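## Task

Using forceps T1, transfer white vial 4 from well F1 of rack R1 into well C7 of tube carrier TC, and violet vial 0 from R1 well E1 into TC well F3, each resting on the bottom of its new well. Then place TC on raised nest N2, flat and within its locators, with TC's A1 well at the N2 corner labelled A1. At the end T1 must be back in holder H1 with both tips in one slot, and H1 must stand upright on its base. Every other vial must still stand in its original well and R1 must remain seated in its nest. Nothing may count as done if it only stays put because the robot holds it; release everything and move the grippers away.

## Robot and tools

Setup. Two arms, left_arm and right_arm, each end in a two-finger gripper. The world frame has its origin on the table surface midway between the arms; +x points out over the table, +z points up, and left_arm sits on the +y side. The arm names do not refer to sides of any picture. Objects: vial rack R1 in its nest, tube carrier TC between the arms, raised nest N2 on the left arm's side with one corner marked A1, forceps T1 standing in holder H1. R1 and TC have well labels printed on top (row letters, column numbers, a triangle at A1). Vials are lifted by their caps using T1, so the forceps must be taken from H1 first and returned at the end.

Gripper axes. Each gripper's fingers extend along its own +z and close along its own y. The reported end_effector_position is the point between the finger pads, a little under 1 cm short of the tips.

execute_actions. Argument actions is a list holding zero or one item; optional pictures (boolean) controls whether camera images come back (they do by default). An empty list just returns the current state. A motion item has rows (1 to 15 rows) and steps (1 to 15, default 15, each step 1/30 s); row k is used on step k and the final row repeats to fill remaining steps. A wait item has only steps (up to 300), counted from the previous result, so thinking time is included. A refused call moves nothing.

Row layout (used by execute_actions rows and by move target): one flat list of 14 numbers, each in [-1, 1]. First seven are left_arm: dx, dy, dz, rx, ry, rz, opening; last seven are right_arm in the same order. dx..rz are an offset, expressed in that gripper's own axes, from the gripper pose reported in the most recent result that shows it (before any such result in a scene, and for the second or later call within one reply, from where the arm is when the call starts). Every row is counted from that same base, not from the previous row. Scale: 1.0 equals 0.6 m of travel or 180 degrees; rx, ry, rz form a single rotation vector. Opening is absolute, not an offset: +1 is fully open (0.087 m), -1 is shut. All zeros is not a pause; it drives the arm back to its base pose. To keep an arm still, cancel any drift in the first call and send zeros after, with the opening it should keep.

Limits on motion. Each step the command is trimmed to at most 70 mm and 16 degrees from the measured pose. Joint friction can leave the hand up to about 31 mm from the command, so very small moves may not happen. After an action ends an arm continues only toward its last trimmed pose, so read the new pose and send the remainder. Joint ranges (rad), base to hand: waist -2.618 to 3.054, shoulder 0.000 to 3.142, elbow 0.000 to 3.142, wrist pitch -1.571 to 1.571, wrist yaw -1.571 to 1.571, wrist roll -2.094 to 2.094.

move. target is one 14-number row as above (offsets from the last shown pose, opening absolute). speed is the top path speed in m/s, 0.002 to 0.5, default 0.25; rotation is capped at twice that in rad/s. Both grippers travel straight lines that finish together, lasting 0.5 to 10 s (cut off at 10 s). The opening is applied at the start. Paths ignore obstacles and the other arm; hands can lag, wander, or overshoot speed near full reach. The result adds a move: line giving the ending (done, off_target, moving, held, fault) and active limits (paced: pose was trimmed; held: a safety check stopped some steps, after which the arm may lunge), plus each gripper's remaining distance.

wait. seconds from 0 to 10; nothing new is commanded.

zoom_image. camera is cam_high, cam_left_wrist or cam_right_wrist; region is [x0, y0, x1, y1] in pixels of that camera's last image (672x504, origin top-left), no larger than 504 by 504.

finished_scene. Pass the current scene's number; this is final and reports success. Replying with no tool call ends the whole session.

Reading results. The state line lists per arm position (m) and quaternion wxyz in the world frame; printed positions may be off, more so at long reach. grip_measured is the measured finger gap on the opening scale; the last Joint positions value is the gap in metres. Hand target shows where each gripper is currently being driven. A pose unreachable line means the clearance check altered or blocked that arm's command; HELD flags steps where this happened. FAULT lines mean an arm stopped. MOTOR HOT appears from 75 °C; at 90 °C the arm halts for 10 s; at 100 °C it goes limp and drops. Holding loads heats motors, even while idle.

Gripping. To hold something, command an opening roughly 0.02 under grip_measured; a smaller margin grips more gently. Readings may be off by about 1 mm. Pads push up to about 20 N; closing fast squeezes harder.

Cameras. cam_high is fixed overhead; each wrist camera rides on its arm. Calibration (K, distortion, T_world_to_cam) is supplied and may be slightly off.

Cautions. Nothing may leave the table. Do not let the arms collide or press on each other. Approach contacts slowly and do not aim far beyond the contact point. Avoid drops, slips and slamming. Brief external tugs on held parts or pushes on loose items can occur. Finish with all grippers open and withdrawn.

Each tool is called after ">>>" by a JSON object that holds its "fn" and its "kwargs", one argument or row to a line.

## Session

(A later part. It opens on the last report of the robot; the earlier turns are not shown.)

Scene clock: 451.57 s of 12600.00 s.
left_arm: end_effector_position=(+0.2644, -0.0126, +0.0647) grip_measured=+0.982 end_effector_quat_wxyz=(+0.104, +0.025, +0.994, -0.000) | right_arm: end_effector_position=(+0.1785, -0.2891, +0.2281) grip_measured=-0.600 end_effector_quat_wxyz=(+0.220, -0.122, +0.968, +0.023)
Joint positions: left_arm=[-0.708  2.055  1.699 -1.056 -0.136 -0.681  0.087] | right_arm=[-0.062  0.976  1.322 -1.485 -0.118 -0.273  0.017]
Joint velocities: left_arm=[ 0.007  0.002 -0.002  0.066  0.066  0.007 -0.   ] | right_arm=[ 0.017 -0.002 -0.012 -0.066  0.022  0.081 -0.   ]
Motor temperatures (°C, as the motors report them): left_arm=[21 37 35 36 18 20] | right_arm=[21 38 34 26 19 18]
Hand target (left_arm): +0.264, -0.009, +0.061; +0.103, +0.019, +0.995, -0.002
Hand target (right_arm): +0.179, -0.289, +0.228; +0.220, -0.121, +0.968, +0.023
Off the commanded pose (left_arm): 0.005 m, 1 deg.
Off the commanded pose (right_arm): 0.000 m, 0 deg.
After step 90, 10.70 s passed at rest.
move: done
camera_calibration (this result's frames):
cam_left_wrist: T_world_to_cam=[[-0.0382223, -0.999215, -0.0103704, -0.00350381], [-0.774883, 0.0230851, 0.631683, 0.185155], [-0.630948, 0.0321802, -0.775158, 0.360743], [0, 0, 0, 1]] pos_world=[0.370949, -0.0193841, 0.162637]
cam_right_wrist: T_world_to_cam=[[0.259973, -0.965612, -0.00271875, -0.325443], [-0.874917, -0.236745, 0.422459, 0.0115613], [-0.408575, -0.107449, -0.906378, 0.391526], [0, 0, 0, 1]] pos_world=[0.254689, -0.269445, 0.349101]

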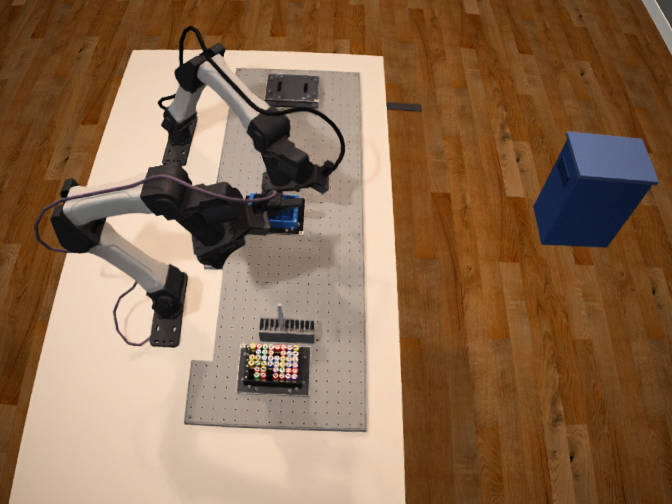

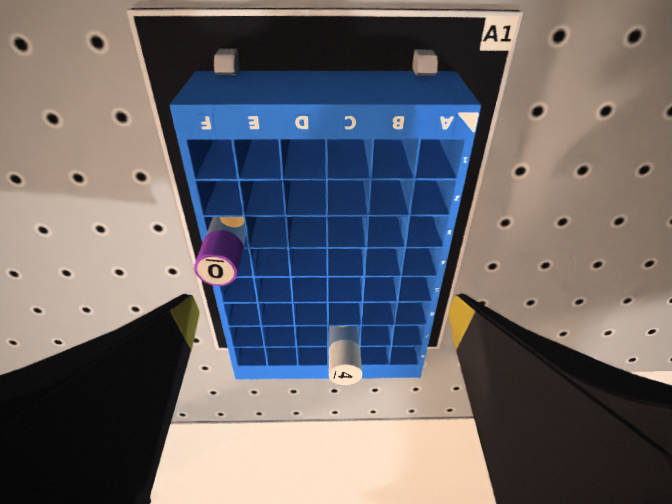

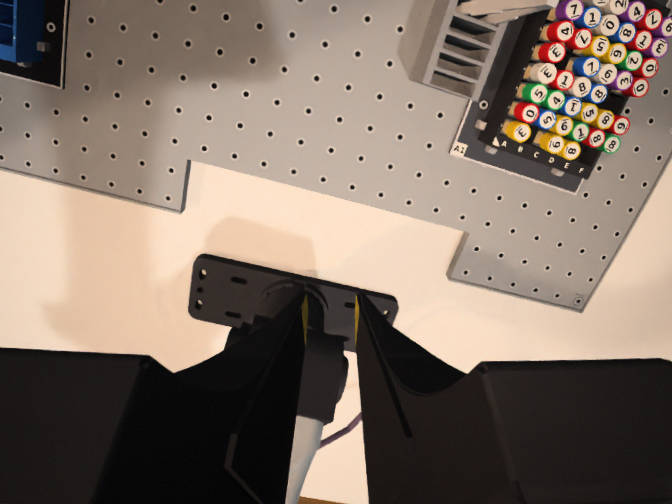

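Centre ≈327; slight outward drift is fine.

>>> {"fn": "move", "kwargs": {
  "target": [0.012,0.002,0.05,-0.002,0.002,0,1,0,0,0,0,0,0,-0.6],
  "speed": 0.04
}}

Scene clock: 459.27 s of 12600.00 s.
left_arm: end_effector_position=(+0.2661, -0.0141, +0.0489) grip_measured=+0.982 end_effector_quat_wxyz=(+0.111, +0.024, +0.994, -0.006) | right_arm: end_effector_position=(+0.1785, -0.2891, +0.2281) grip_measured=-0.600 end_effector_quat_wxyz=(+0.220, -0.122, +0.968, +0.023)
Joint positions: left_arm=[-0.708  2.055  1.635 -0.974 -0.136 -0.681  0.087] | right_arm=[-0.062  0.976  1.322 -1.485 -0.118 -0.273  0.017]
Joint velocities: left_arm=[ 0.002 -0.002  0.022 -0.007 -0.037  0.022  0.001] | right_arm=[-0.007  0.017 -0.007  0.022  0.095  0.022 -0.001]
Motor temperatures (°C, as the motors report them): left_arm=[21 39 34 36 18 20] | right_arm=[21 37 34 26 19 18]
Hand target (left_arm): +0.263, -0.011, +0.034; +0.101, +0.025, +0.995, +0.003
Hand target (right_arm): +0.178, -0.289, +0.228; +0.220, -0.122, +0.968, +0.023
Off the commanded pose (left_arm): 0.016 m, 2 deg.
Off the commanded pose (right_arm): 0.000 m, 0 deg.
After step 90, 3.53 s passed at rest.
move: off_target (left_arm)
camera_calibration (this result's frames):
cam_left_wrist: T_world_to_cam=[[-0.0377904, -0.999284, 0.00155742, -0.00584364], [-0.783347, 0.0305918, 0.620832, 0.199351], [-0.620435, 0.0222415, -0.783942, 0.347086], [0, 0, 0, 1]] pos_world=[0.371284, -0.0196577, 0.148341]
cam_right_wrist: T_world_to_cam=[[0.259973, -0.965612, -0.00271875, -0.325443], [-0.874917, -0.236745, 0.422459, 0.0115613], [-0.408575, -0.107449, -0.906378, 0.391526], [0, 0, 0, 1]] pos_world=[0.254689, -0.269445, 0.349101]

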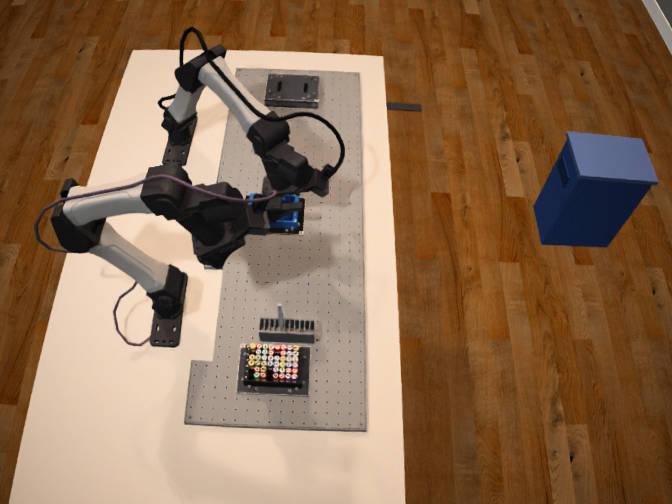

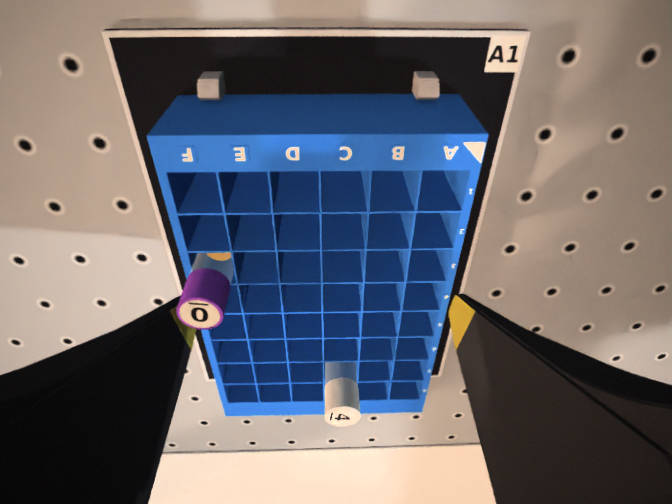

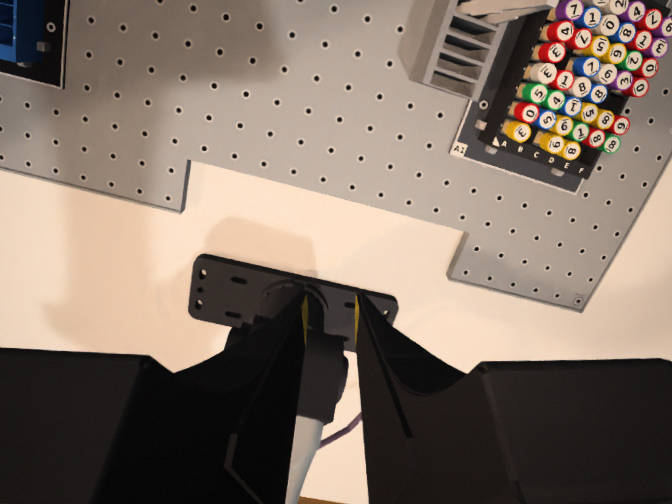

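Shoulder-only descent.

>>> {"fn": "move", "kwargs": {
  "target": [0.012,0.005,0.03,-0.011,0.013,0.002,1,0,0,0,0,0,0,-0.6],
  "speed": 0.03
}}

Scene clock: 470.60 s of 12600.00 s.
left_arm: end_effector_position=(+0.2648, -0.0130, +0.0375) grip_measured=+0.982 end_effector_quat_wxyz=(+0.100, +0.025, +0.995, +0.003) | right_arm: end_effector_position=(+0.1785, -0.2891, +0.2281) grip_measured=-0.600 end_effector_quat_wxyz=(+0.220, -0.122, +0.968, +0.023)
Joint positions: left_arm=[-0.708  2.084  1.635 -0.972 -0.136 -0.681  0.087] | right_arm=[-0.062  0.976  1.322 -1.485 -0.118 -0.273  0.017]
Joint velocities: left_arm=[ 0.002 -0.007 -0.007 -0.022 -0.066  0.022 -0.001] | right_arm=[ 0.002  0.007 -0.007 -0.007  0.037  0.022 -0.   ]
Motor temperatures (°C, as the motors report them): left_arm=[21 39 33 35 18 20] | right_arm=[21 36 34 26 19 18]
Hand target (left_arm): +0.263, -0.011, +0.030; +0.091, +0.026, +0.995, +0.011
Hand target (right_arm): +0.178, -0.289, +0.228; +0.220, -0.122, +0.968, +0.023
Off the commanded pose (left_arm): 0.008 m, 1 deg.
Off the commanded pose (right_arm): 0.000 m, 0 deg.
After step 90, 7.17 s passed at rest.
move: done
camera_calibration (this result's frames):
cam_left_wrist: T_world_to_cam=[[-0.0379481, -0.99914, -0.0167082, -0.00399355], [-0.770249, 0.0185945, 0.637472, 0.201141], [-0.636613, 0.0370603, -0.770293, 0.341332], [0, 0, 0, 1]] pos_world=[0.372073, -0.0203801, 0.134637]
cam_right_wrist: T_world_to_cam=[[0.259973, -0.965612, -0.00271875, -0.325443], [-0.874917, -0.236745, 0.422459, 0.0115613], [-0.408575, -0.107449, -0.906378, 0.391526], [0, 0, 0, 1]] pos_world=[0.254689, -0.269445, 0.349101]

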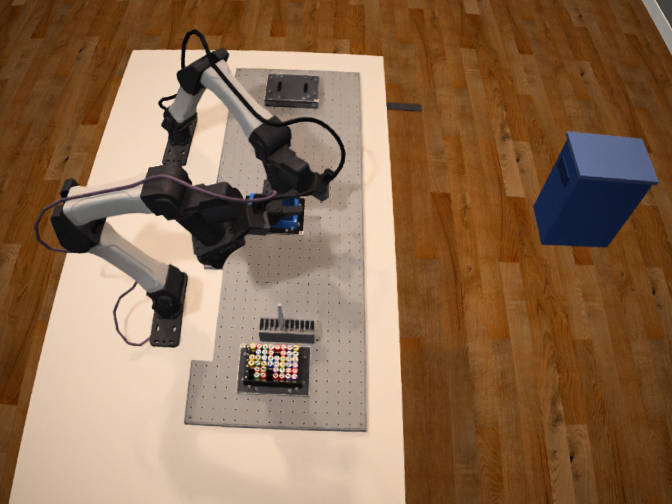

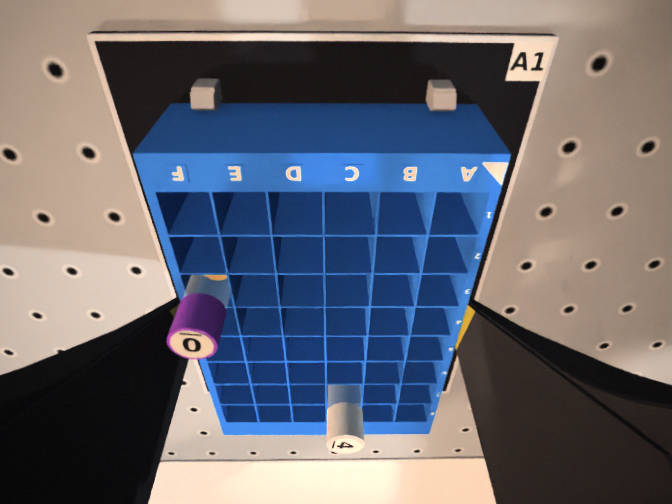

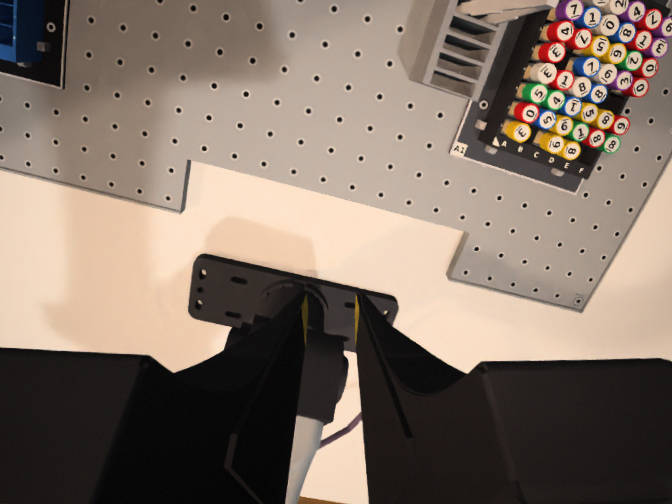

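>>> {"fn": "execute_actions", "kwargs": {
  "actions": [
    {"rows":[[0,0,0,0,0,0,0.95,0,0,0,0,0,0,-0.6],[0,0,0,0,0,0,0.93,0,0,0,0,0,0,-0.6],[0,0,0,0,0,0,0.91,0,0,0,0,0,0,-0.6],[0,0,0,0,0,0,0.89,0,0,0,0,0,0,-0.6]],"steps":12}
  ],
  "pictures": false
}}

>>> {"fn": "move", "kwargs": {
  "target": [-0.029,0,-0.14,0,0,0,0.89,0,0,0,0,0,0,-0.6],
  "speed": 0.08
}}

Scene clock: 481.50 s of 12600.00 s.
left_arm: end_effector_position=(+0.2648, -0.0130, +0.0375) grip_measured=+0.925 end_effector_quat_wxyz=(+0.100, +0.025, +0.995, +0.003) | right_arm: end_effector_position=(+0.1785, -0.2891, +0.2281) grip_measured=-0.600 end_effector_quat_wxyz=(+0.220, -0.122, +0.968, +0.023)
Joint positions: left_arm=[-0.708  2.084  1.635 -0.972 -0.136 -0.681  0.084] | right_arm=[-0.062  0.976  1.322 -1.485 -0.118 -0.273  0.017]
Joint velocities: left_arm=[ 0.002  0.002  0.007 -0.095 -0.022 -0.066  0.   ] | right_arm=[ 0.002 -0.017 -0.007 -0.007 -0.081  0.022  0.   ]
Motor temperatures (°C, as the motors report them): left_arm=[21 39 33 34 18 20] | right_arm=[21 35 34 27 19 18]
Hand target (left_arm): +0.265, -0.013, +0.038; +0.100, +0.025, +0.995, +0.003
Hand target (right_arm): +0.178, -0.289, +0.228; +0.220, -0.122, +0.968, +0.023
Off the commanded pose (left_arm): 0.000 m, 0 deg.
Off the commanded pose (right_arm): 0.000 m, 0 deg.
Steps of this call (steps 1 to 90: nothing new was sent; then 7.50 s passed at rest; steps 91 to 102: all 12 steps of this action). Readings (end_effector_position):
91: left_arm (+0.2648, -0.0130, +0.0375) | right_arm (+0.1785, -0.2891, +0.2281)
92: left_arm (+0.2648, -0.0130, +0.0375) | right_arm (+0.1785, -0.2891, +0.2281)
94: left_arm (+0.2648, -0.0130, +0.0375) | right_arm (+0.1785, -0.2891, +0.2281)
98: left_arm (+0.2648, -0.0130, +0.0375) | right_arm (+0.1785, -0.2891, +0.2281)
102: the state above

Scene clock: 483.40 s of 12600.00 s.
left_arm: end_effector_position=(+0.2659, -0.0141, +0.1140) grip_measured=+0.925 end_effector_quat_wxyz=(+0.096, +0.026, +0.995, +0.006) | right_arm: end_effector_position=(+0.1785, -0.2891, +0.2281) grip_measured=-0.600 end_effector_quat_wxyz=(+0.220, -0.122, +0.968, +0.023)
Joint positions: left_arm=[-0.708  2.084  1.94  -1.288 -0.136 -0.681  0.084] | right_arm=[-0.062  0.976  1.322 -1.485 -0.118 -0.273  0.017]
Joint velocities: left_arm=[-0.007  0.007 -0.002 -0.051 -0.007 -0.051  0.   ] | right_arm=[ 0.017 -0.012  0.017 -0.081  0.022 -0.007  0.   ]
Motor temperatures (°C, as the motors report them): left_arm=[21 39 33 34 18 20] | right_arm=[21 35 34 27 19 18]
Hand target (left_arm): +0.266, -0.014, +0.123; +0.101, +0.025, +0.995, +0.003
Hand target (right_arm): +0.178, -0.289, +0.228; +0.220, -0.122, +0.968, +0.023
Off the commanded pose (left_arm): 0.009 m, 1 deg.
Off the commanded pose (right_arm): 0.000 m, 0 deg.
move: done
camera_calibration (this result's frames):
cam_left_wrist: T_world_to_cam=[[-0.038172, -0.998993, -0.0235754, -0.0029317], [-0.764858, 0.0140266, 0.644046, 0.150989], [-0.643067, 0.0426164, -0.764623, 0.402162], [0, 0, 0, 1]] pos_world=[0.373991, -0.0221853, 0.210189]
cam_right_wrist: T_world_to_cam=[[0.259973, -0.965612, -0.00271875, -0.325443], [-0.874917, -0.236745, 0.422459, 0.0115613], [-0.408575, -0.107449, -0.906378, 0.391526], [0, 0, 0, 1]] pos_world=[0.254689, -0.269445, 0.349101]

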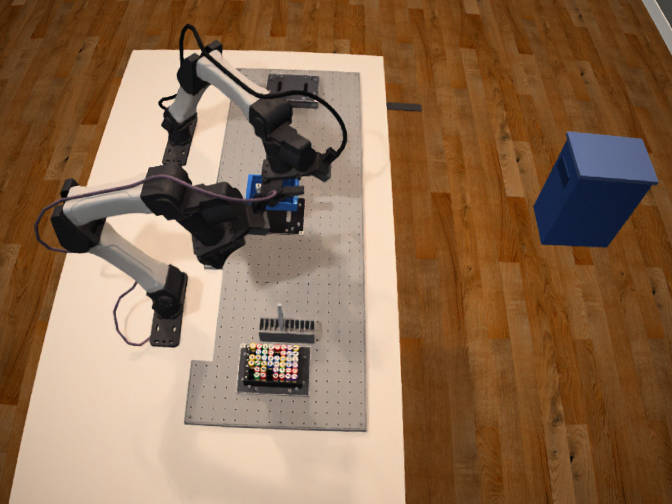

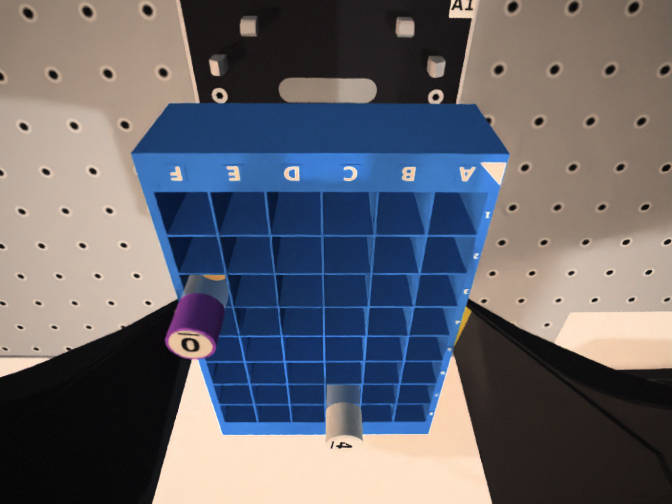

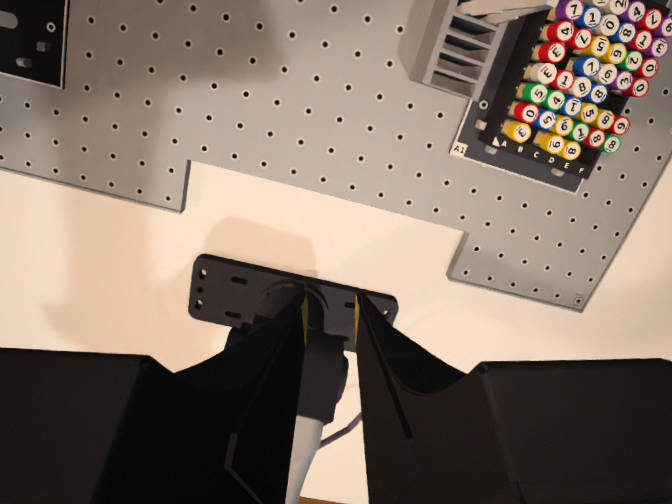

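>>> {"fn": "move", "kwargs": {
  "target": [-0.012,0.785,0.025,0.003,0,0,0.89,0,0,0,0,0,0,-0.6],
  "speed": 0.2
}}

Scene clock: 494.00 s of 12600.00 s.
left_arm: end_effector_position=(+0.2880, +0.4571, +0.1005) grip_measured=+0.925 end_effector_quat_wxyz=(+0.092, +0.022, +0.996, +0.004) | right_arm: end_effector_position=(+0.1785, -0.2891, +0.2281) grip_measured=-0.600 end_effector_quat_wxyz=(+0.220, -0.122, +0.968, +0.023)
Joint positions: left_arm=[ 0.571  1.944  1.681 -1.148  0.09   0.575  0.084] | right_arm=[-0.062  0.976  1.322 -1.485 -0.118 -0.273  0.017]
Joint velocities: left_arm=[-0.007  0.012 -0.002 -0.051 -0.022  0.007  0.001] | right_arm=[-0.042 -0.002  0.012  0.051 -0.022 -0.022  0.001]
Motor temperatures (°C, as the motors report them): left_arm=[21 40 34 34 18 20] | right_arm=[21 34 34 27 19 18]
Hand target (left_arm): +0.290, +0.457, +0.102; +0.090, +0.025, +0.996, -0.002
Hand target (right_arm): +0.178, -0.289, +0.228; +0.220, -0.122, +0.968, +0.023
Off the commanded pose (left_arm): 0.014 m, 1 deg.
Off the commanded pose (right_arm): 0.000 m, 0 deg.
After step 90, 4.63 s passed at rest.
move: off_target (left_arm)
camera_calibration (this result's frames):
cam_left_wrist: T_world_to_cam=[[-0.0321694, -0.999312, -0.018433, 0.466222], [-0.759207, 0.0124368, 0.650731, 0.168383], [-0.650054, 0.0349281, -0.759085, 0.390915], [0, 0, 0, 1]] pos_world=[0.396952, 0.450153, 0.195759]
cam_right_wrist: T_world_to_cam=[[0.259973, -0.965612, -0.00271875, -0.325443], [-0.874917, -0.236745, 0.422459, 0.0115613], [-0.408575, -0.107449, -0.906378, 0.391526], [0, 0, 0, 1]] pos_world=[0.254689, -0.269445, 0.349101]

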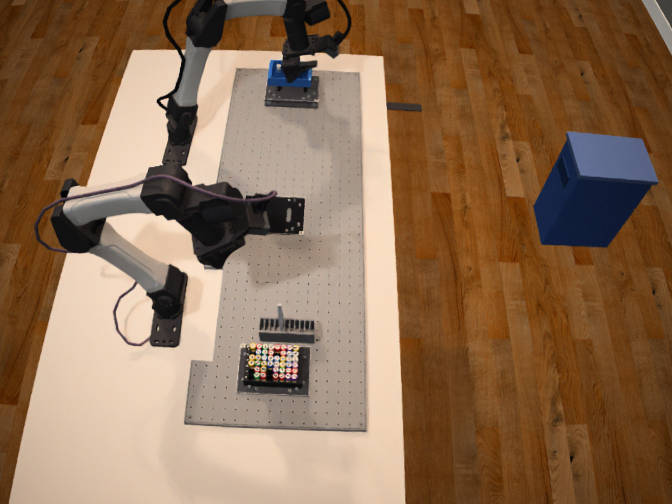

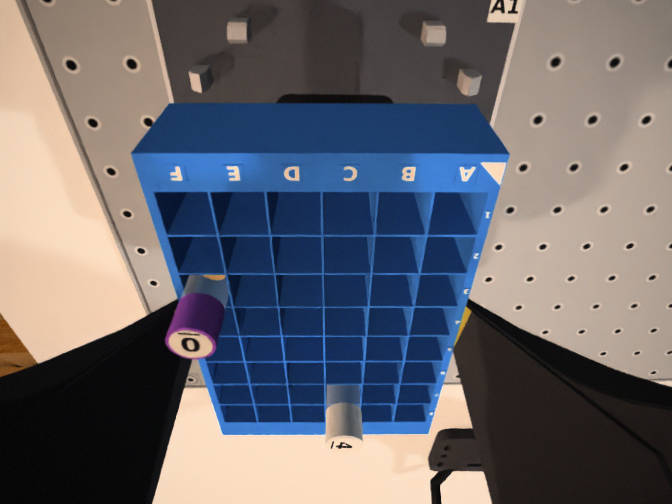

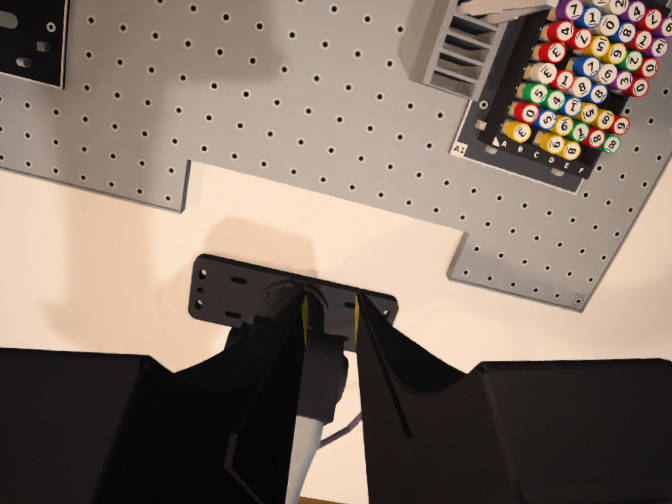

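>>> {"fn": "move", "kwargs": {
  "target": [-0.008,-0.016,0.034,0,-0.004,0.009,0.89,0,0,0,0,0,0,-0.6],
  "speed": 0.04
}}

Scene clock: 501.87 s of 12600.00 s.
left_arm: end_effector_position=(+0.2951, +0.4513, +0.0868) grip_measured=+0.925 end_effector_quat_wxyz=(+0.098, +0.034, +0.995, +0.007) | right_arm: end_effector_position=(+0.1785, -0.2891, +0.2281) grip_measured=-0.600 end_effector_quat_wxyz=(+0.220, -0.122, +0.968, +0.023)
Joint positions: left_arm=[ 0.548  1.944  1.627 -1.078  0.091  0.575  0.084] | right_arm=[-0.062  0.976  1.322 -1.485 -0.118 -0.273  0.017]
Joint velocities: left_arm=[-0.002 -0.002  0.002 -0.007  0.007 -0.095 -0.001] | right_arm=[-0.002  0.007 -0.002 -0.051  0.022 -0.007  0.   ]
Motor temperatures (°C, as the motors report them): left_arm=[21 40 34 33 18 20] | right_arm=[21 34 34 27 19 18]
Hand target (left_arm): +0.296, +0.447, +0.081; +0.098, +0.036, +0.995, +0.005
Hand target (right_arm): +0.178, -0.289, +0.228; +0.220, -0.122, +0.968, +0.023
Off the commanded pose (left_arm): 0.007 m, 0 deg.
Off the commanded pose (right_arm): 0.000 m, 0 deg.
After step 90, 3.87 s passed at rest.
move: done
camera_calibration (this result's frames):
cam_left_wrist: T_world_to_cam=[[-0.0544837, -0.998181, -0.0258163, 0.46711], [-0.767333, 0.0253114, 0.640749, 0.180237], [-0.63893, 0.05472, -0.767316, 0.373812], [0, 0, 0, 1]] pos_world=[0.402592, 0.441243, 0.183404]
cam_right_wrist: T_world_to_cam=[[0.259973, -0.965612, -0.00271875, -0.325443], [-0.874917, -0.236745, 0.422459, 0.0115613], [-0.408575, -0.107449, -0.906378, 0.391526], [0, 0, 0, 1]] pos_world=[0.254689, -0.269445, 0.349101]

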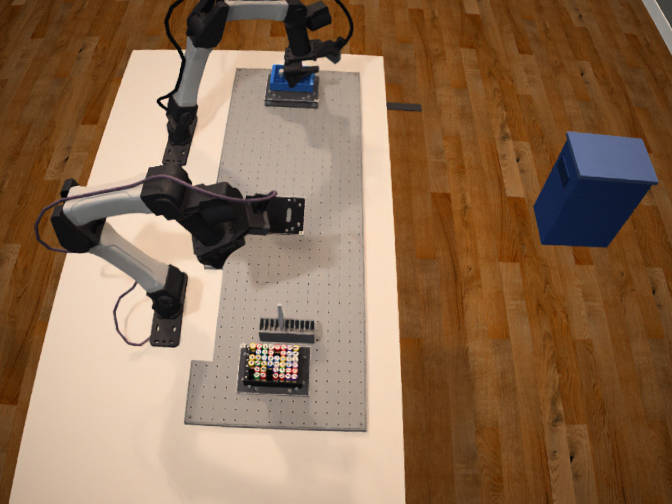

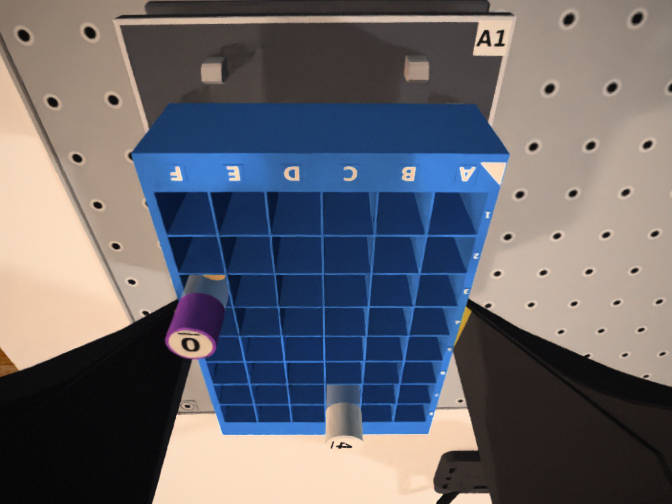

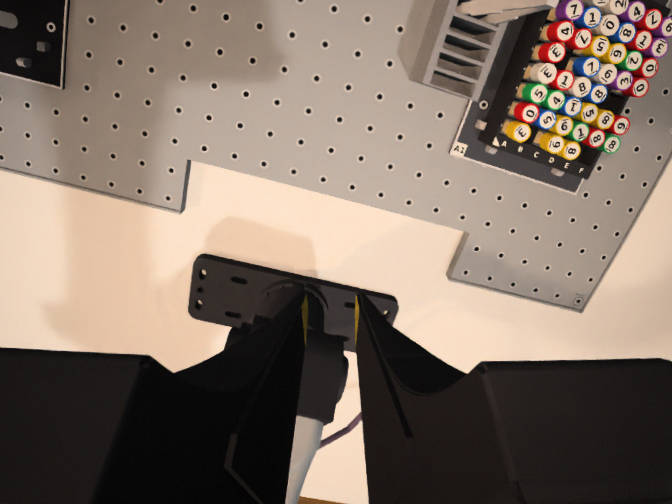

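>>> {"fn": "move", "kwargs": {
  "target": [0.007,0.011,-0.001,-0.001,0,-0.007,0.89,0,0,0,0,0,0,-0.6],
  "speed": 0.02
}}

Scene clock: 511.57 s of 12600.00 s.
left_arm: end_effector_position=(+0.2932, +0.4550, +0.0868) grip_measured=+0.925 end_effector_quat_wxyz=(+0.099, +0.028, +0.995, +0.008) | right_arm: end_effector_position=(+0.1785, -0.2891, +0.2281) grip_measured=-0.600 end_effector_quat_wxyz=(+0.220, -0.122, +0.968, +0.023)
Joint positions: left_arm=[ 0.56   1.944  1.627 -1.077  0.091  0.575  0.084] | right_arm=[-0.062  0.976  1.322 -1.485 -0.118 -0.273  0.017]
Joint velocities: left_arm=[0.017 0.002 0.017 0.007 0.022 0.051 0.001] | right_arm=[ 0.002 -0.032  0.022 -0.022  0.022 -0.037 -0.   ]
Motor temperatures (°C, as the motors report them): left_arm=[21 40 34 33 18 20] | right_arm=[21 33 34 27 19 18]
Hand target (left_arm): +0.291, +0.458, +0.087; +0.098, +0.023, +0.995, +0.007
Hand target (right_arm): +0.178, -0.289, +0.228; +0.220, -0.122, +0.968, +0.023
Off the commanded pose (left_arm): 0.004 m, 1 deg.
Off the commanded pose (right_arm): 0.000 m, 0 deg.
After step 90, 5.90 s passed at rest.
move: done
camera_calibration (this result's frames):
cam_left_wrist: T_world_to_cam=[[-0.043412, -0.998708, -0.0264328, 0.467776], [-0.7682, 0.0164534, 0.639999, 0.183039], [-0.638737, 0.0480893, -0.767921, 0.375424], [0, 0, 0, 1]] pos_world=[0.400715, 0.446106, 0.183516]
cam_right_wrist: T_world_to_cam=[[0.259973, -0.965612, -0.00271875, -0.325443], [-0.874917, -0.236745, 0.422459, 0.0115613], [-0.408575, -0.107449, -0.906378, 0.391526], [0, 0, 0, 1]] pos_world=[0.254689, -0.269445, 0.349101]

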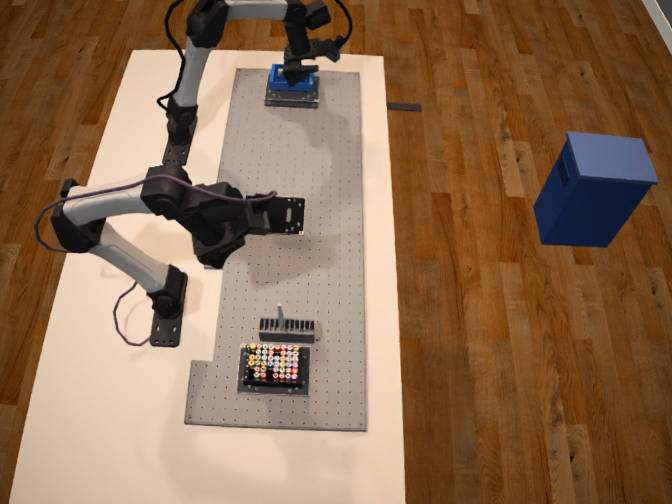

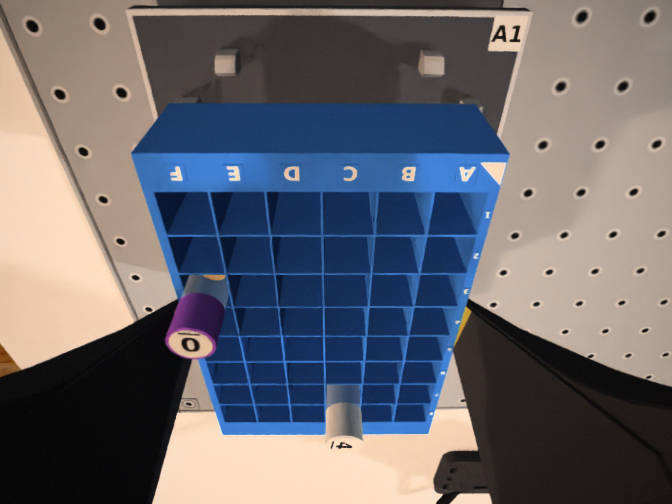

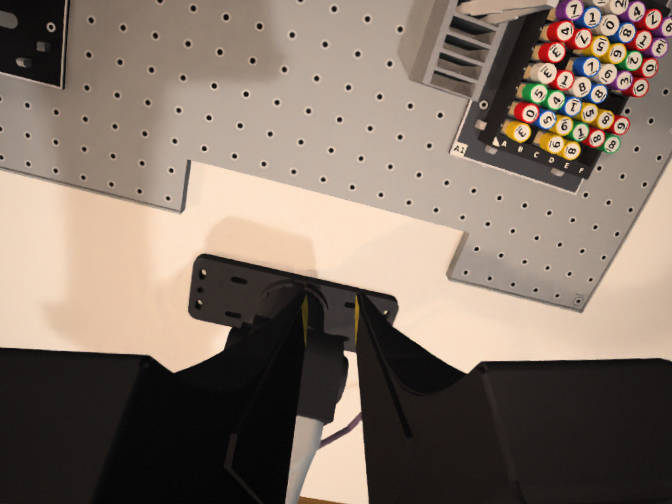

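Back ~1.5 mm while descending 8 mm.

>>> {"fn": "move", "kwargs": {
  "target": [0.003,-0.008,0.024,0.002,0.002,0.004,0.89,0,0,0,0,0,0,-0.6],
  "speed": 0.02
}}

Scene clock: 521.43 s of 12600.00 s.
left_arm: end_effector_position=(+0.2925, +0.4546, +0.0803) grip_measured=+0.925 end_effector_quat_wxyz=(+0.098, +0.028, +0.995, +0.007) | right_arm: end_effector_position=(+0.1785, -0.2891, +0.2281) grip_measured=-0.600 end_effector_quat_wxyz=(+0.220, -0.122, +0.968, +0.023)
Joint positions: left_arm=[ 0.56   1.944  1.601 -1.052  0.091  0.575  0.084] | right_arm=[-0.062  0.976  1.322 -1.485 -0.118 -0.273  0.017]
Joint velocities: left_arm=[-0.012 -0.002 -0.027  0.022 -0.081  0.007 -0.001] | right_arm=[-0.002  0.002 -0.002 -0.022 -0.007  0.051 -0.001]
Motor temperatures (°C, as the motors report them): left_arm=[21 40 33 33 18 20] | right_arm=[21 33 34 27 19 18]
Hand target (left_arm): +0.294, +0.450, +0.072; +0.095, +0.035, +0.995, +0.005
Hand target (right_arm): +0.178, -0.289, +0.228; +0.220, -0.122, +0.968, +0.023
Off the commanded pose (left_arm): 0.009 m, 1 deg.
Off the commanded pose (right_arm): 0.000 m, 0 deg.
After step 90, 5.87 s passed at rest.
move: done
camera_calibration (this result's frames):
cam_left_wrist: T_world_to_cam=[[-0.0434379, -0.998723, -0.0258163, 0.467095], [-0.767566, 0.0168212, 0.640749, 0.186227], [-0.639496, 0.0476485, -0.767316, 0.370322], [0, 0, 0, 1]] pos_world=[0.40005, 0.445721, 0.176888]
cam_right_wrist: T_world_to_cam=[[0.259973, -0.965612, -0.00271875, -0.325443], [-0.874917, -0.236745, 0.422459, 0.0115613], [-0.408575, -0.107449, -0.906378, 0.391526], [0, 0, 0, 1]] pos_world=[0.254689, -0.269445, 0.349101]

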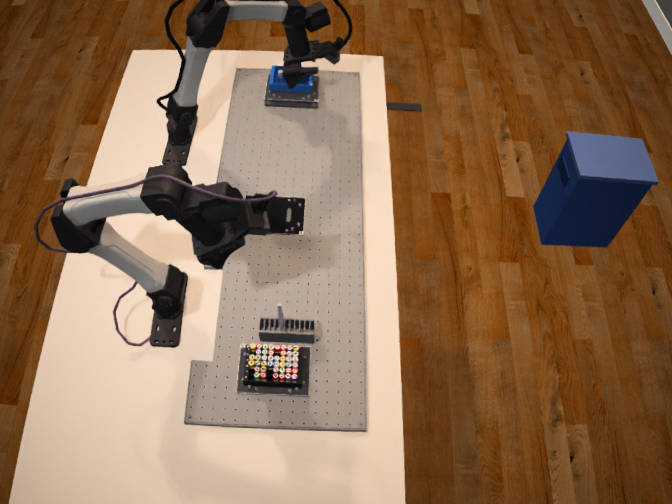

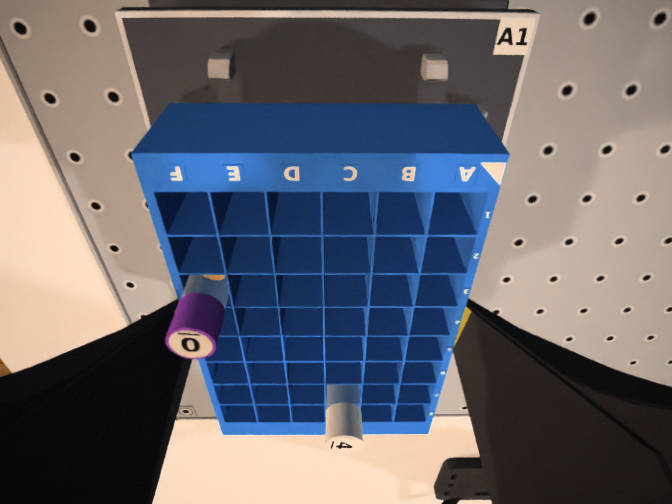

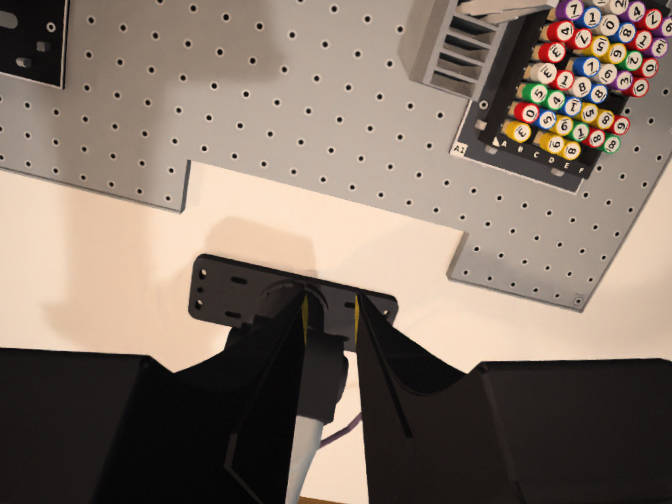

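>>> {"fn": "execute_actions", "kwargs": {
  "actions": [
    {"rows":[[-0.007,-0.005,0,0.007,-0.008,0,0.89,0,0,0,0,0,0,-0.6]],"steps":12}
  ]
}}

Scene clock: 531.30 s of 12600.00 s.
left_arm: end_effector_position=(+0.2950, +0.4518, +0.0802) grip_measured=+0.925 end_effector_quat_wxyz=(+0.105, +0.029, +0.994, -0.001) | right_arm: end_effector_position=(+0.1785, -0.2891, +0.2281) grip_measured=-0.600 end_effector_quat_wxyz=(+0.220, -0.122, +0.968, +0.023)
Joint positions: left_arm=[ 0.56   1.944  1.601 -1.049  0.112  0.575  0.084] | right_arm=[-0.062  0.976  1.322 -1.485 -0.118 -0.273  0.017]
Joint velocities: left_arm=[ 0.007 -0.007 -0.012  0.022  0.051 -0.051  0.   ] | right_arm=[ 0.007  0.002  0.012 -0.022 -0.007  0.007 -0.   ]
Motor temperatures (°C, as the motors report them): left_arm=[21 40 33 33 18 20] | right_arm=[21 33 34 27 18 18]
Hand target (left_arm): +0.296, +0.451, +0.081; +0.111, +0.029, +0.993, -0.004
Hand target (right_arm): +0.178, -0.289, +0.228; +0.220, -0.122, +0.968, +0.023
Off the commanded pose (left_arm): 0.002 m, 1 deg.
Off the commanded pose (right_arm): 0.000 m, 0 deg.
Steps of this call (steps 1 to 90: nothing new was sent; then 6.47 s passed at rest; steps 91 to 102: all 12 steps of this action). Readings (end_effector_position):
91: left_arm (+0.2933, +0.4546, +0.0803) | right_arm (+0.1785, -0.2891, +0.2281)
92: left_arm (+0.2937, +0.4540, +0.0803) | right_arm (+0.1785, -0.2891, +0.2281)
94: left_arm (+0.2943, +0.4530, +0.0802) | right_arm (+0.1785, -0.2891, +0.2281)
98: left_arm (+0.2948, +0.4521, +0.0802) | right_arm (+0.1785, -0.2891, +0.2281)
102: the state above
camera_calibration (this result's frames):
cam_left_wrist: T_world_to_cam=[[-0.0468971, -0.998849, -0.0100897, 0.46421], [-0.775744, 0.0300549, 0.630332, 0.185541], [-0.629303, 0.0373878, -0.77626, 0.374377], [0, 0, 0, 1]] pos_world=[0.401299, 0.444102, 0.178345]
cam_right_wrist: T_world_to_cam=[[0.259973, -0.965612, -0.00271875, -0.325443], [-0.874917, -0.236745, 0.422459, 0.0115613], [-0.408575, -0.107449, -0.906378, 0.391526], [0, 0, 0, 1]] pos_world=[0.254689, -0.269445, 0.349101]

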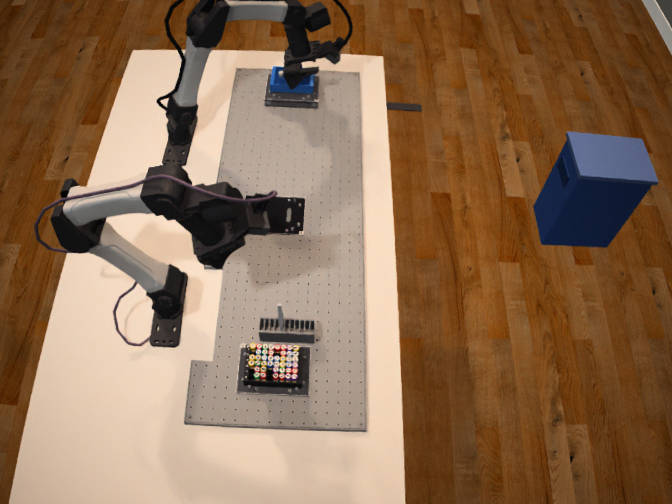

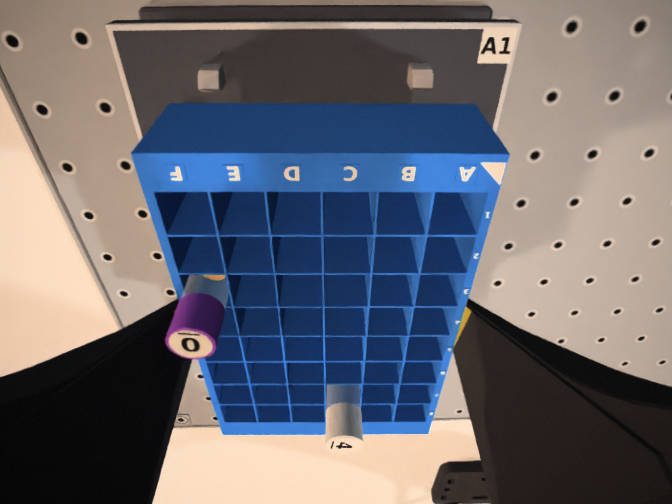

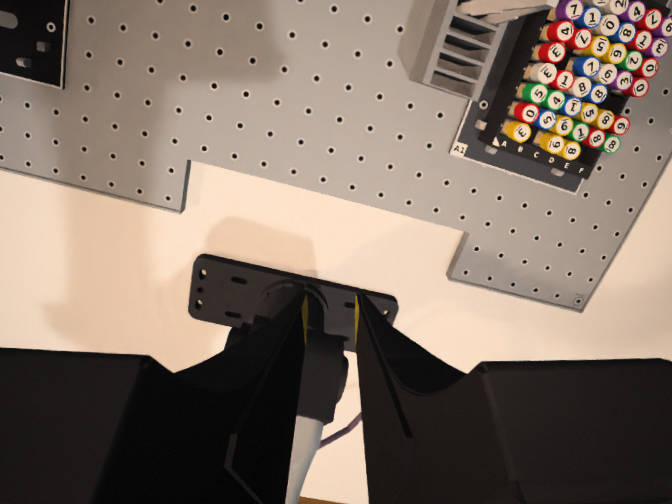

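>>> {"fn": "execute_actions", "kwargs": {
  "actions": [
    {"rows":[[0.003,0.0055,0,-0.0065,0.004,0,0.89,0,0,0,0,0,0,-0.6]],"steps":12}
  ]
}}

Scene clock: 543.37 s of 12600.00 s.
left_arm: end_effector_position=(+0.2936, +0.4541, +0.0803) grip_measured=+0.925 end_effector_quat_wxyz=(+0.101, +0.029, +0.994, +0.006) | right_arm: end_effector_position=(+0.1785, -0.2891, +0.2281) grip_measured=-0.600 end_effector_quat_wxyz=(+0.220, -0.122, +0.968, +0.023)
Joint positions: left_arm=[ 0.56   1.944  1.601 -1.049  0.097  0.575  0.084] | right_arm=[-0.062  0.976  1.322 -1.485 -0.118 -0.273  0.017]
Joint velocities: left_arm=[ 0.012  0.012 -0.002  0.037 -0.022  0.037  0.002] | right_arm=[ 0.007  0.007 -0.002  0.037 -0.022  0.051 -0.   ]
Motor temperatures (°C, as the motors report them): left_arm=[21 40 33 32 18 20] | right_arm=[21 33 34 27 18 18]
Hand target (left_arm): +0.293, +0.455, +0.080; +0.099, +0.028, +0.995, +0.009
Hand target (right_arm): +0.178, -0.289, +0.228; +0.220, -0.122, +0.968, +0.023
Off the commanded pose (left_arm): 0.001 m, 1 deg.
Off the commanded pose (right_arm): 0.000 m, 0 deg.
Steps of this call (steps 1 to 90: nothing new was sent; then 8.67 s passed at rest; steps 91 to 102: all 12 steps of this action). Readings (end_effector_position):
91: left_arm (+0.2950, +0.4518, +0.0802) | right_arm (+0.1785, -0.2891, +0.2281)
92: left_arm (+0.2947, +0.4523, +0.0802) | right_arm (+0.1785, -0.2891, +0.2281)
94: left_arm (+0.2942, +0.4531, +0.0802) | right_arm (+0.1785, -0.2891, +0.2281)
98: left_arm (+0.2938, +0.4538, +0.0803) | right_arm (+0.1785, -0.2891, +0.2281)
102: the state above
camera_calibration (this result's frames):
cam_left_wrist: T_world_to_cam=[[-0.0443123, -0.998759, -0.0227195, 0.466687], [-0.771038, 0.0197303, 0.636483, 0.187185], [-0.635245, 0.0457216, -0.770956, 0.371016], [0, 0, 0, 1]] pos_world=[0.400693, 0.445452, 0.177499]
cam_right_wrist: T_world_to_cam=[[0.259973, -0.965612, -0.00271875, -0.325443], [-0.874917, -0.236745, 0.422459, 0.0115613], [-0.408575, -0.107449, -0.906378, 0.391526], [0, 0, 0, 1]] pos_world=[0.254689, -0.269445, 0.349101]

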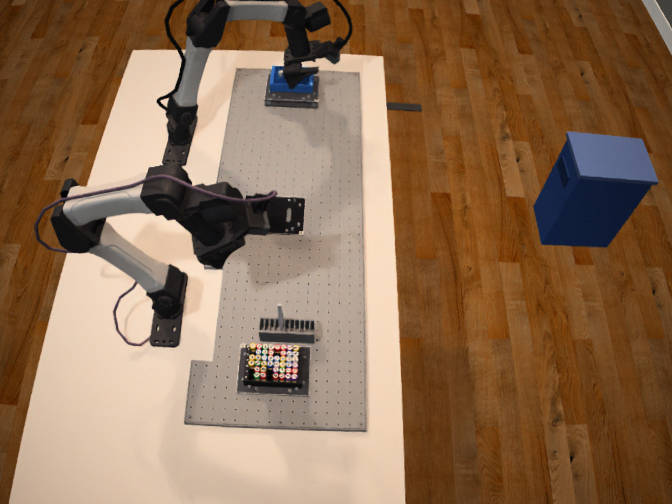

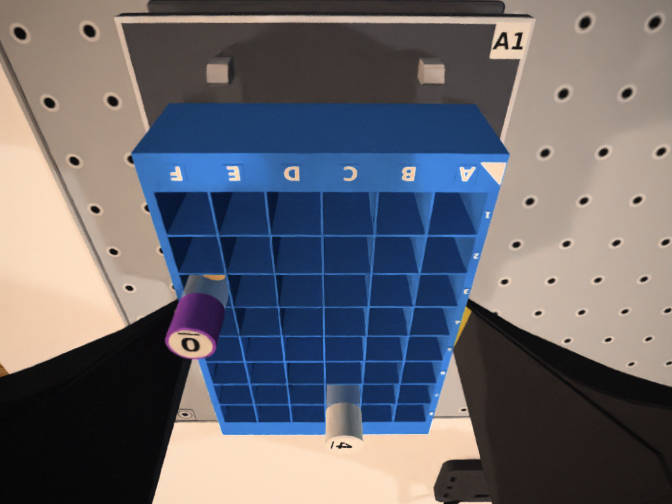

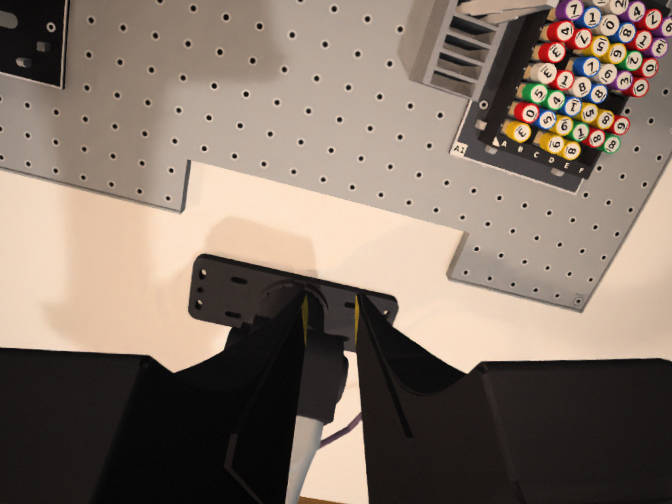

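>>> {"fn": "move", "kwargs": {
  "target": [0.006,-0.004,0.025,0.004,0,0,0.89,0,0,0,0,0,0,-0.6],
  "speed": 0.02
}}

Scene clock: 549.90 s of 12600.00 s.
left_arm: end_effector_position=(+0.2924, +0.4534, +0.0738) grip_measured=+0.925 end_effector_quat_wxyz=(+0.100, +0.029, +0.995, +0.005) | right_arm: end_effector_position=(+0.1785, -0.2891, +0.2281) grip_measured=-0.600 end_effector_quat_wxyz=(+0.220, -0.122, +0.968, +0.023)
Joint positions: left_arm=[ 0.56   1.944  1.575 -1.026  0.097  0.575  0.084] | right_arm=[-0.062  0.976  1.322 -1.485 -0.118 -0.273  0.017]
Joint velocities: left_arm=[-0.012  0.002 -0.002 -0.007 -0.081 -0.037  0.   ] | right_arm=[-0.012  0.012 -0.017 -0.066 -0.007 -0.037  0.   ]
Motor temperatures (°C, as the motors report them): left_arm=[21 40 33 32 18 20] | right_arm=[21 33 34 27 18 18]
Hand target (left_arm): +0.293, +0.452, +0.065; +0.101, +0.029, +0.994, -0.001
Hand target (right_arm): +0.178, -0.289, +0.228; +0.220, -0.122, +0.968, +0.023
Off the commanded pose (left_arm): 0.009 m, 1 deg.
Off the commanded pose (right_arm): 0.000 m, 0 deg.
After step 90, 2.53 s passed at rest.
move: done
camera_calibration (this result's frames):
cam_left_wrist: T_world_to_cam=[[-0.0443631, -0.998789, -0.0212788, 0.465688], [-0.769566, 0.0205844, 0.638235, 0.18945], [-0.637024, 0.0446895, -0.769547, 0.366114], [0, 0, 0, 1]] pos_world=[0.399677, 0.444862, 0.170738]
cam_right_wrist: T_world_to_cam=[[0.259973, -0.965612, -0.00271875, -0.325443], [-0.874917, -0.236745, 0.422459, 0.0115613], [-0.408575, -0.107449, -0.906378, 0.391526], [0, 0, 0, 1]] pos_world=[0.254689, -0.269445, 0.349101]

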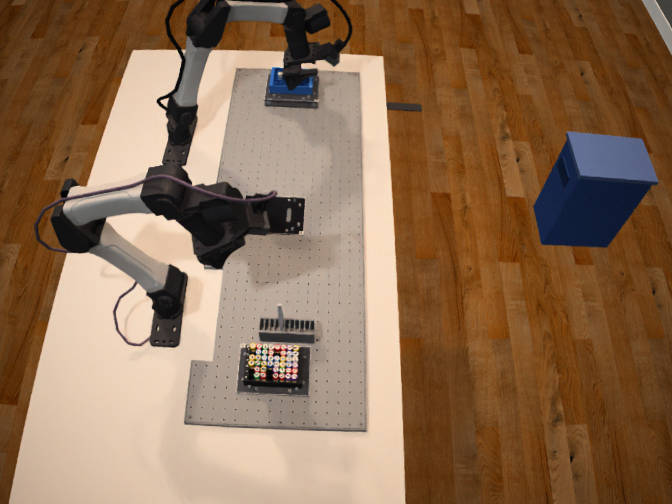

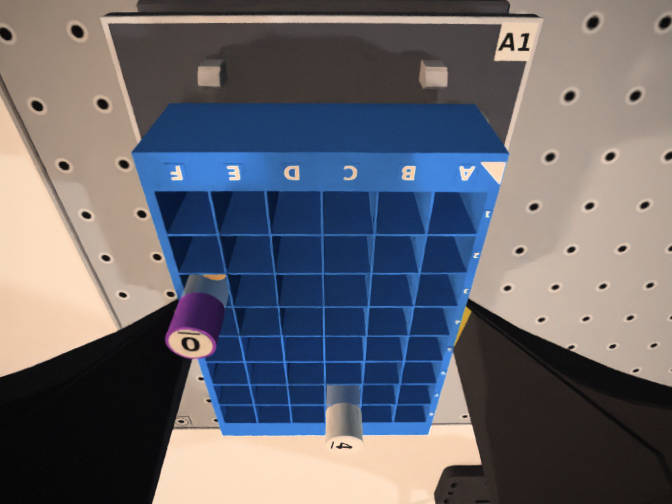

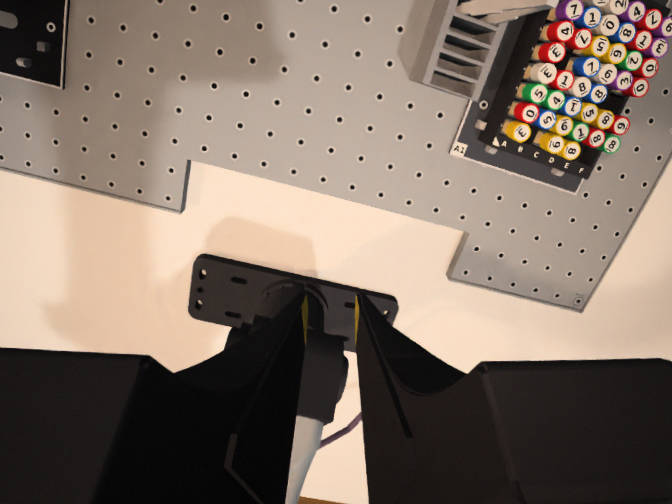

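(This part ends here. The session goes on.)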